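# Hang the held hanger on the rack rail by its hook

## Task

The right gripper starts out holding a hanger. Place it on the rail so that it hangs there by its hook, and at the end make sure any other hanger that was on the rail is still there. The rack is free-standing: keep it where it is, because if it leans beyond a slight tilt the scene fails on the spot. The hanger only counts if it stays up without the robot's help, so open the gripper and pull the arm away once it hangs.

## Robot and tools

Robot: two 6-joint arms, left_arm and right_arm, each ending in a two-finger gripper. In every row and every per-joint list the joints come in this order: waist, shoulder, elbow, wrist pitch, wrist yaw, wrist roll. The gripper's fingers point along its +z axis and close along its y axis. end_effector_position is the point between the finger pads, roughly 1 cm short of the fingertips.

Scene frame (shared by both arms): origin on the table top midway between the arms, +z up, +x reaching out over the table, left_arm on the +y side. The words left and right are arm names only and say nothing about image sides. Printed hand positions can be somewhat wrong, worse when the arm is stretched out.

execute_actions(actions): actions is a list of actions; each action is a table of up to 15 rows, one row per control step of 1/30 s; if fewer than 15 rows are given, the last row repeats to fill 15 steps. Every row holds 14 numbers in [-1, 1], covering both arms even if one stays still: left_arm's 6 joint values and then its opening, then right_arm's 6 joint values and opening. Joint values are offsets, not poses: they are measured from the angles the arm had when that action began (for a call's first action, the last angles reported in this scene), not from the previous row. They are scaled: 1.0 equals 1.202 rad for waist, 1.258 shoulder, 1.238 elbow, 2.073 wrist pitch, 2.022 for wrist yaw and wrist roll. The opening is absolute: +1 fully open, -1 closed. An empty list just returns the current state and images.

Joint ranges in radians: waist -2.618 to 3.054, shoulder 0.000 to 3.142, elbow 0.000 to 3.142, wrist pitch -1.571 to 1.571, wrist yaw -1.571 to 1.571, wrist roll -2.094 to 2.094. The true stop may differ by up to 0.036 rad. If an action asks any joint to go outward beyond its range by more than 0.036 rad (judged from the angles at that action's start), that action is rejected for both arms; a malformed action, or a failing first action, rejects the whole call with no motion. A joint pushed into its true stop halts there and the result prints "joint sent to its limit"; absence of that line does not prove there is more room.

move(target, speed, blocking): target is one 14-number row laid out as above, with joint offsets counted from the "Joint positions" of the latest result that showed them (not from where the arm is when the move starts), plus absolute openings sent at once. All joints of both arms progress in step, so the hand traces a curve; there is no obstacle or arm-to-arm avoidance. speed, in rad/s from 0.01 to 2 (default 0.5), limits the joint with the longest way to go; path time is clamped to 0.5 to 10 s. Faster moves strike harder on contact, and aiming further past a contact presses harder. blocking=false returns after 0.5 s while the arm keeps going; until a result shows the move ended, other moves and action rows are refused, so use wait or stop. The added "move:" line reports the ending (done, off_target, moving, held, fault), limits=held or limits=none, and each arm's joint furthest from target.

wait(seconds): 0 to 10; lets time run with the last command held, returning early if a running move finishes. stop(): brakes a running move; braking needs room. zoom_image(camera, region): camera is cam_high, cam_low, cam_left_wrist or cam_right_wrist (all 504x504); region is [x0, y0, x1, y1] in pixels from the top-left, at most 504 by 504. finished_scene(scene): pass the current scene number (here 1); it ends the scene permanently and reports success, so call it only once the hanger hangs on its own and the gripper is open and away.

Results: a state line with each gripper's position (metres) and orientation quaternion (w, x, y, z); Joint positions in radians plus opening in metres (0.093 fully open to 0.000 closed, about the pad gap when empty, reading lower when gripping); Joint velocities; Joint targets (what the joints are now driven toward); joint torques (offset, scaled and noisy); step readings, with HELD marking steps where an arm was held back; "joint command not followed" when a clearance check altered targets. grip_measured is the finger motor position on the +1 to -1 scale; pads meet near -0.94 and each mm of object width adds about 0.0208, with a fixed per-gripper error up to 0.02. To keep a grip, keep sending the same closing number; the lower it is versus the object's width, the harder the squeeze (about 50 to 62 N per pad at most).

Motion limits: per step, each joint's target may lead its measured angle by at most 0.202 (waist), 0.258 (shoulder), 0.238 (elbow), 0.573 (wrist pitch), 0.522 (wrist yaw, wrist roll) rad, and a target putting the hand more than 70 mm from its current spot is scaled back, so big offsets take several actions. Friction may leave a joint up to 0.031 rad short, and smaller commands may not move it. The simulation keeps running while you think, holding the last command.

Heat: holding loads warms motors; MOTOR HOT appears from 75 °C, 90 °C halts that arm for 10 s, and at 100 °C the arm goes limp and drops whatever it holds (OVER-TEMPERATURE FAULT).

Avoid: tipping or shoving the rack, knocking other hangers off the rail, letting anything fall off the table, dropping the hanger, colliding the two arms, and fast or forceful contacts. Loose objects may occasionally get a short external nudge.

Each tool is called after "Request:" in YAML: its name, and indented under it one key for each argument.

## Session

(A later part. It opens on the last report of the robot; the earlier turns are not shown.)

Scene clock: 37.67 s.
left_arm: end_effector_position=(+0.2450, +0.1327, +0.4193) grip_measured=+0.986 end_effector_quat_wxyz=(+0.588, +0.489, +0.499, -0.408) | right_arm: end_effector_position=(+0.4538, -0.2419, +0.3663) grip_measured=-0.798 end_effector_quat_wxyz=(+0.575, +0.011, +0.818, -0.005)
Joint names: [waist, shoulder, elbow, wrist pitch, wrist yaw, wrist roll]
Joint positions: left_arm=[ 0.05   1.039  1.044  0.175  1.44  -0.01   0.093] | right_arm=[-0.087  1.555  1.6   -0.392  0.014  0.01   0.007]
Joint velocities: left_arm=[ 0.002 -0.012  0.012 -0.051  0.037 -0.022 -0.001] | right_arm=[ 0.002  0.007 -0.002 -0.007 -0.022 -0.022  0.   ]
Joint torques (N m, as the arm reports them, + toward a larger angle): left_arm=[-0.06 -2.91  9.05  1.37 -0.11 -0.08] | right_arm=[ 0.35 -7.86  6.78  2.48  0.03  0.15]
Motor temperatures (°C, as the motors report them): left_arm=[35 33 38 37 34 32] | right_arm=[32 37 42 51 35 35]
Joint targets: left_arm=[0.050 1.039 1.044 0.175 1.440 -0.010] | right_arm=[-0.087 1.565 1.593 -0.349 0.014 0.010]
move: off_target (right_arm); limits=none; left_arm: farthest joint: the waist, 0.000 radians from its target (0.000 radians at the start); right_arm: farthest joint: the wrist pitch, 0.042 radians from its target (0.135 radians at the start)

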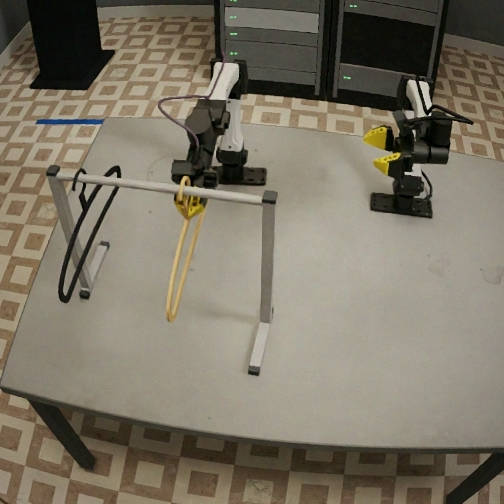

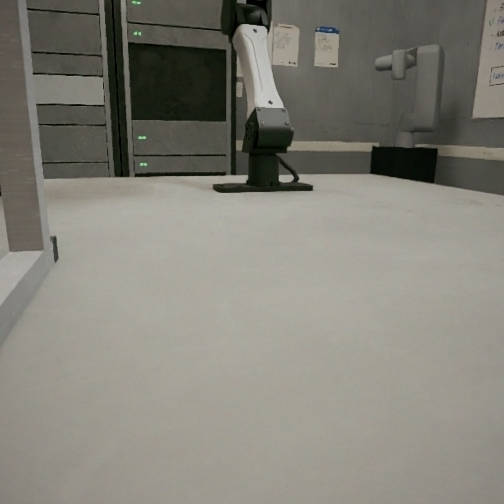

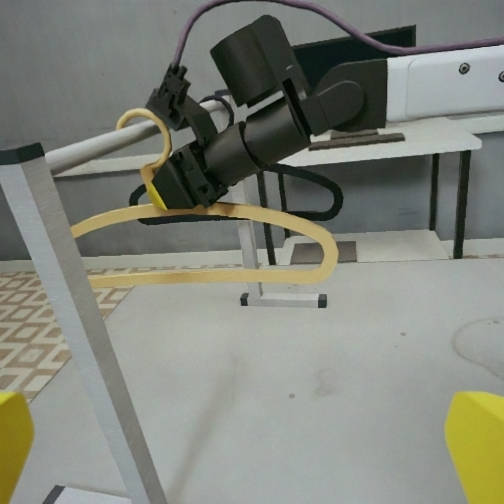

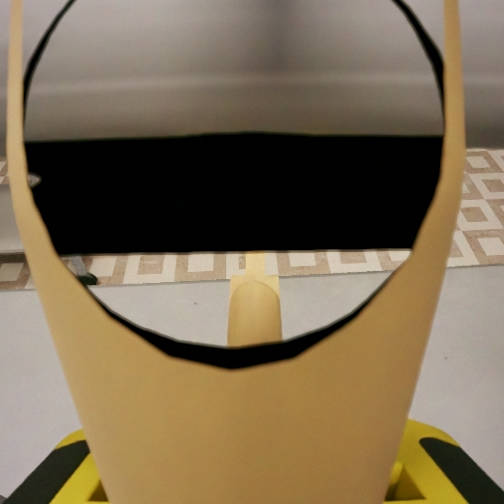

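Tip is behind the rail; lower a few mm, then release.

Request:
move:
  target: [0,0,0,0,0,0,1,-0,-0.015,-0.022,0.02,0,0,-0.8]
  speed: 0.05

Request:
move:
  target: [0,0,0,0,0,0,1,0,0,0,0.02,0,0,0.2]

Request:
move:
  target: [0,0,0,0,0,0,1,0,-0.28,-0.2,-0.04,0,0,0.2]
  speed: 0.3

Request:
move:
  target: [0.3,0,0,0,0,0,1,0,-0.55,-0.1,-0.1,0,0,0.2]
  speed: 0.6

Scene clock: 43.97 s.
left_arm: end_effector_position=(+0.2450, +0.1327, +0.4193) grip_measured=+0.986 end_effector_quat_wxyz=(+0.588, +0.489, +0.499, -0.408) | right_arm: end_effector_position=(+0.4535, -0.2419, +0.3599) grip_measured=-0.798 end_effector_quat_wxyz=(+0.569, +0.011, +0.822, -0.005)
Joint names: [waist, shoulder, elbow, wrist pitch, wrist yaw, wrist roll]
Joint positions: left_arm=[ 0.05   1.039  1.044  0.175  1.44  -0.01   0.093] | right_arm=[-0.087  1.555  1.587 -0.392  0.014  0.01   0.007]
Joint velocities: left_arm=[-0.007 -0.007 -0.022  0.022 -0.037  0.007  0.001] | right_arm=[-0.002  0.002 -0.007  0.051  0.007 -0.007  0.   ]
Joint torques (N m, as the arm reports them, + toward a larger angle): left_arm=[-0.03 -2.98  9.11  1.38 -0.08 -0.07] | right_arm=[  0.34 -10.32   6.31   2.49   0.03   0.13]
Motor temperatures (°C, as the motors report them): left_arm=[35 33 38 37 34 32] | right_arm=[32 38 42 52 35 35]
Joint targets: left_arm=[0.050 1.039 1.044 0.175 1.440 -0.010] | right_arm=[-0.087 1.536 1.573 -0.350 0.014 0.010]
move: off_target (right_arm); limits=none; left_arm: farthest joint: the waist, 0.000 radians from its target (0.000 radians at the start); right_arm: farthest joint: the wrist pitch, 0.041 radians from its target (0.041 radians at the start)

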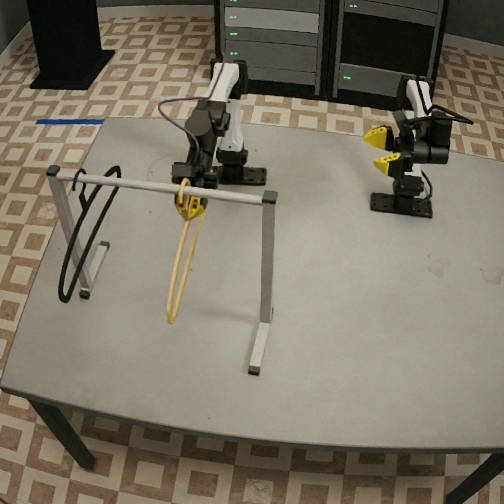

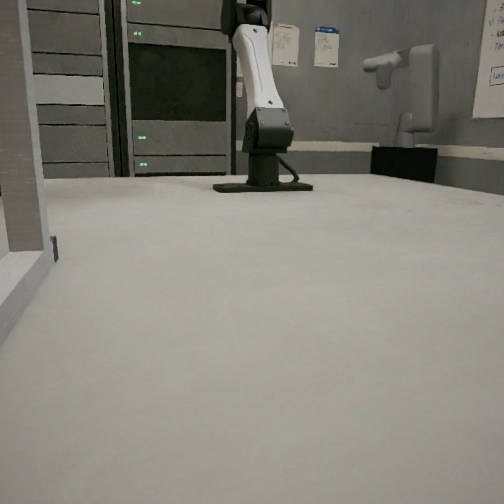

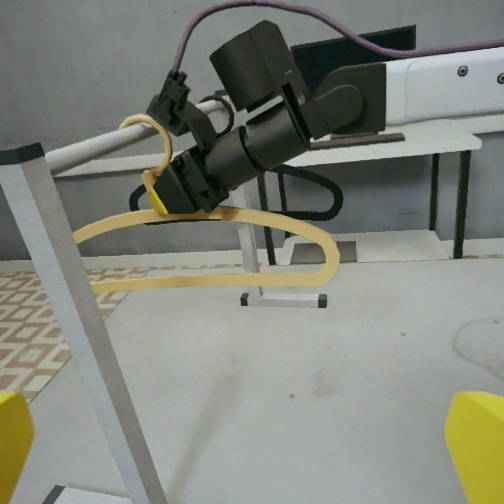

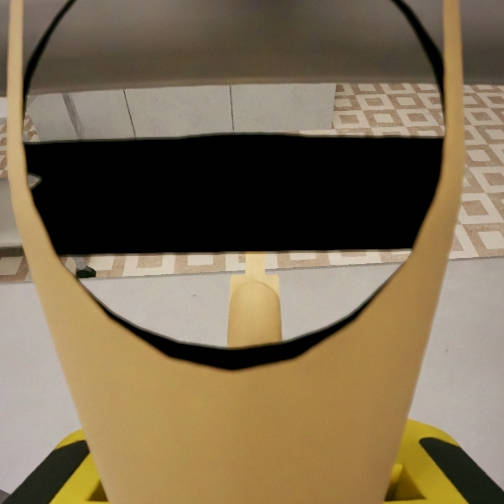

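Scene clock: 44.83 s.
left_arm: end_effector_position=(+0.2450, +0.1327, +0.4193) grip_measured=+0.986 end_effector_quat_wxyz=(+0.588, +0.489, +0.499, -0.408) | right_arm: end_effector_position=(+0.4553, -0.2419, +0.3648) grip_measured=+0.198 end_effector_quat_wxyz=(+0.578, +0.011, +0.816, -0.005)
Joint names: [waist, shoulder, elbow, wrist pitch, wrist yaw, wrist roll]
Joint positions: left_arm=[ 0.05   1.039  1.044  0.175  1.44  -0.01   0.093] | right_arm=[-0.087  1.555  1.587 -0.37   0.014  0.01   0.055]
Joint velocities: left_arm=[ 0.002 -0.017  0.007  0.051 -0.007  0.037 -0.   ] | right_arm=[-0.002 -0.012 -0.012 -0.022  0.007 -0.11  -0.001]
Joint torques (N m, as the arm reports them, + toward a larger angle): left_arm=[-0.06 -3.01  9.08  1.37 -0.12 -0.07] | right_arm=[ 0.29 -8.7   7.4   2.26  0.04  0.14]
Motor temperatures (°C, as the motors report them): left_arm=[35 33 38 37 34 32] | right_arm=[32 38 42 52 35 35]
Joint targets: left_arm=[0.050 1.039 1.044 0.175 1.440 -0.010] | right_arm=[-0.087 1.555 1.587 -0.351 0.014 0.010]
move: done; limits=none; left_arm: farthest joint: the waist, 0.000 radians from its target (0.000 radians at the start); right_arm: farthest joint: the wrist pitch, 0.020 radians from its target (0.041 radians at the start)

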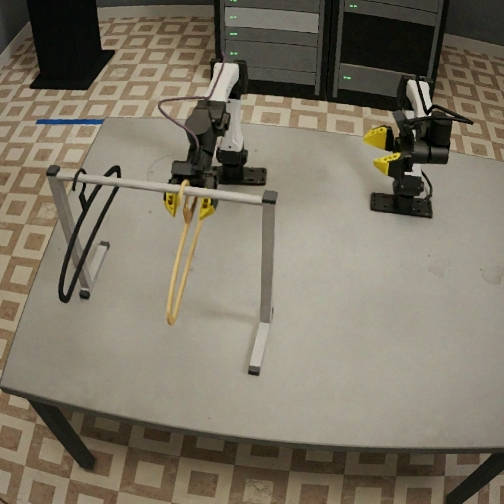

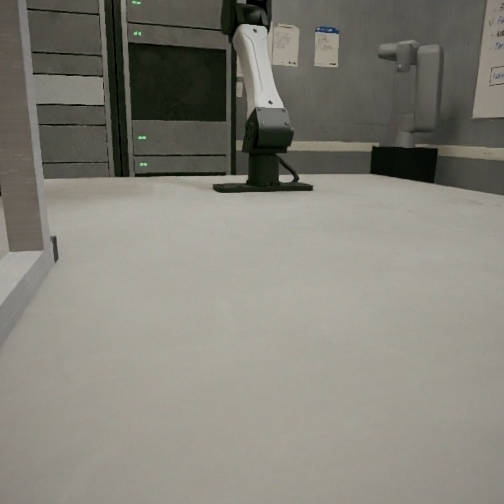

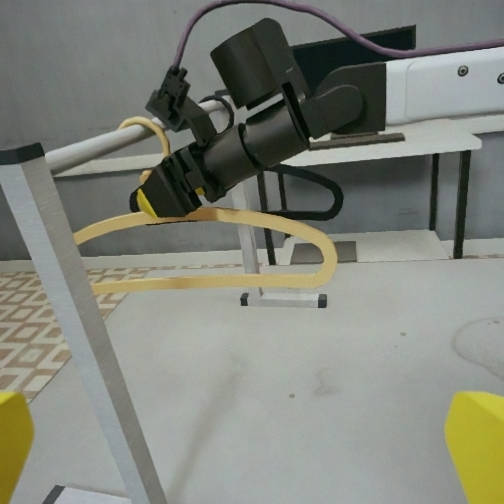

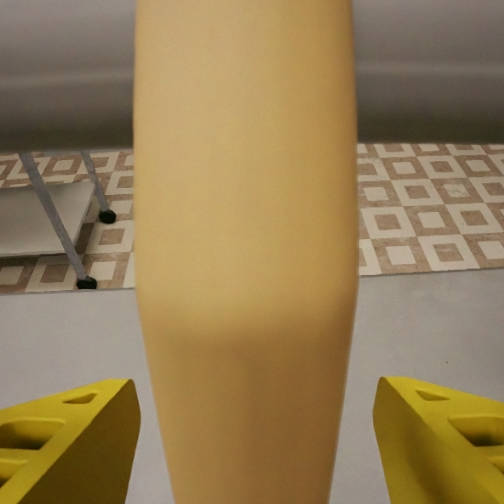

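Scene clock: 46.53 s.
left_arm: end_effector_position=(+0.2450, +0.1327, +0.4193) grip_measured=+0.986 end_effector_quat_wxyz=(+0.588, +0.489, +0.499, -0.408) | right_arm: end_effector_position=(+0.3621, -0.2412, +0.3781) grip_measured=+0.198 end_effector_quat_wxyz=(+0.587, +0.011, +0.810, -0.005)
Joint names: [waist, shoulder, elbow, wrist pitch, wrist yaw, wrist roll]
Joint positions: left_arm=[ 0.05   1.039  1.044  0.175  1.44  -0.01   0.093] | right_arm=[-0.087  1.22   1.354 -0.452  0.014  0.01   0.055]
Joint velocities: left_arm=[-0.007  0.007 -0.002  0.022  0.037 -0.007 -0.001] | right_arm=[ 0.017  0.017 -0.017  0.022  0.022  0.037  0.   ]
Joint torques (N m, as the arm reports them, + toward a larger angle): left_arm=[-0.06 -2.95  9.06  1.38 -0.13 -0.07] | right_arm=[ 0.27 -6.26  5.99  2.08  0.04  0.14]
Motor temperatures (°C, as the motors report them): left_arm=[35 33 39 37 34 32] | right_arm=[32 38 42 52 35 35]
Joint targets: left_arm=[0.050 1.039 1.044 0.175 1.440 -0.010] | right_arm=[-0.087 1.203 1.339 -0.453 0.014 0.010]
move: done; limits=none; left_arm: farthest joint: the waist, 0.000 radians from its target (0.000 radians at the start); right_arm: farthest joint: the shoulder, 0.017 radians from its target (0.352 radians at the start)

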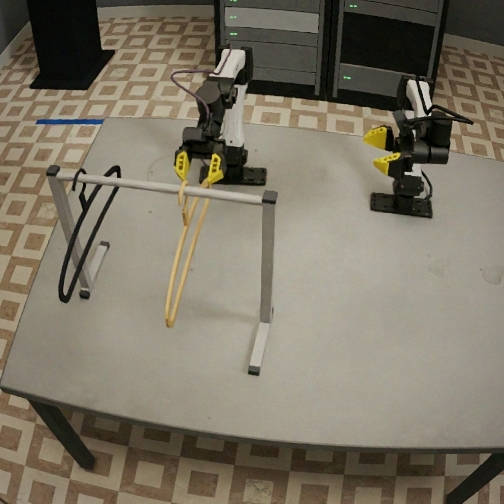

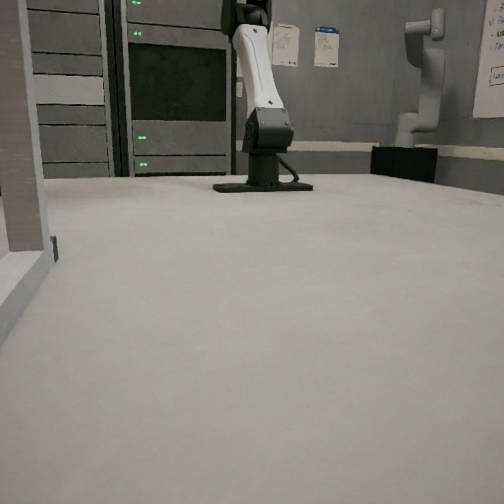

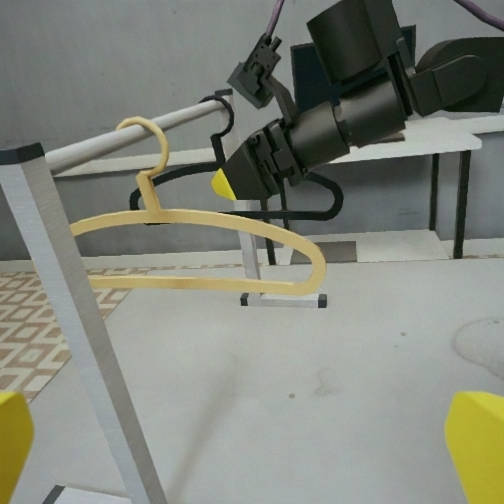

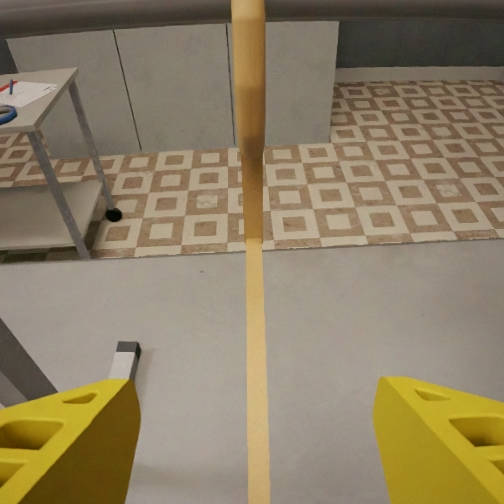

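Scene clock: 48.40 s.
left_arm: end_effector_position=(+0.2830, +0.2218, +0.4193) grip_measured=+0.986 end_effector_quat_wxyz=(+0.649, +0.395, +0.576, -0.300) | right_arm: end_effector_position=(+0.1489, -0.2395, +0.4659) grip_measured=+0.198 end_effector_quat_wxyz=(+0.726, +0.011, +0.688, -0.004)
Joint names: [waist, shoulder, elbow, wrist pitch, wrist yaw, wrist roll]
Joint positions: left_arm=[ 0.397  1.039  1.044  0.175  1.44  -0.01   0.093] | right_arm=[-0.087  0.532  1.244 -0.658  0.014  0.01   0.055]
Joint velocities: left_arm=[-0.012 -0.007 -0.017  0.066 -0.066  0.007 -0.002] | right_arm=[ 0.002 -0.002  0.012  0.037  0.022 -0.081  0.001]
Joint torques (N m, as the arm reports them, + toward a larger angle): left_arm=[ 0.97 -2.95  9.06  1.36 -0.1  -0.07] | right_arm=[0.28 3.29 3.96 2.02 0.02 0.14]
Motor temperatures (°C, as the motors report them): left_arm=[35 33 39 37 34 32] | right_arm=[32 38 42 52 35 35]
Joint targets: left_arm=[0.411 1.039 1.044 0.175 1.440 -0.010] | right_arm=[-0.087 0.528 1.230 -0.659 0.014 0.010]
move: done; limits=none; left_arm: farthest joint: the waist, 0.013 radians from its target (0.361 radians at the start); right_arm: farthest joint: the elbow, 0.013 radians from its target (0.124 radians at the start)

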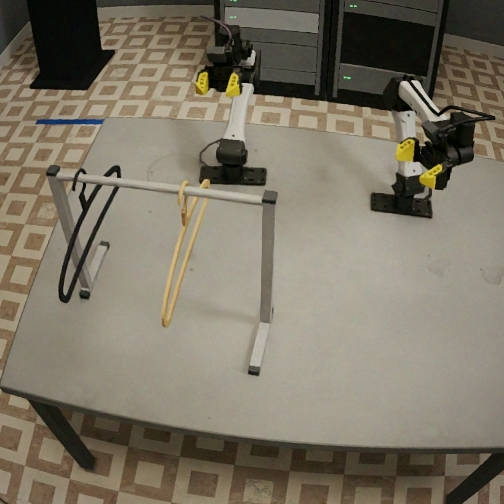

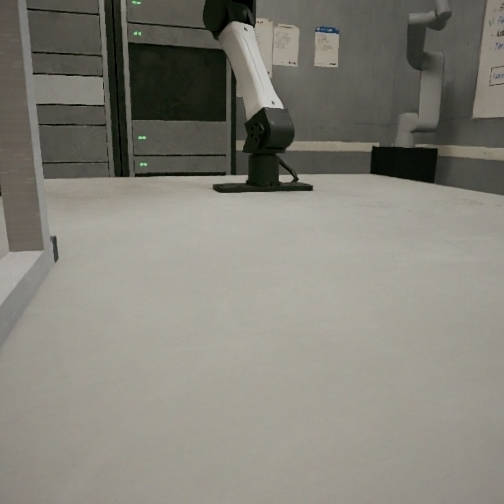

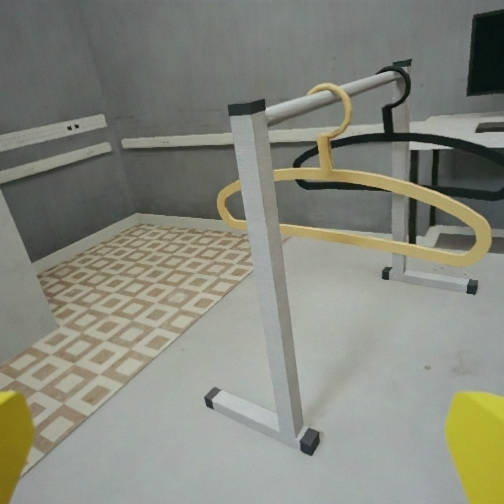

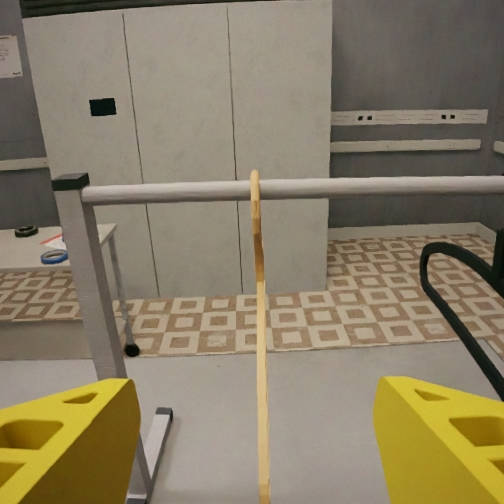

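Request:
finished_scene:
  scene: 2

The scene is finished: the task was done.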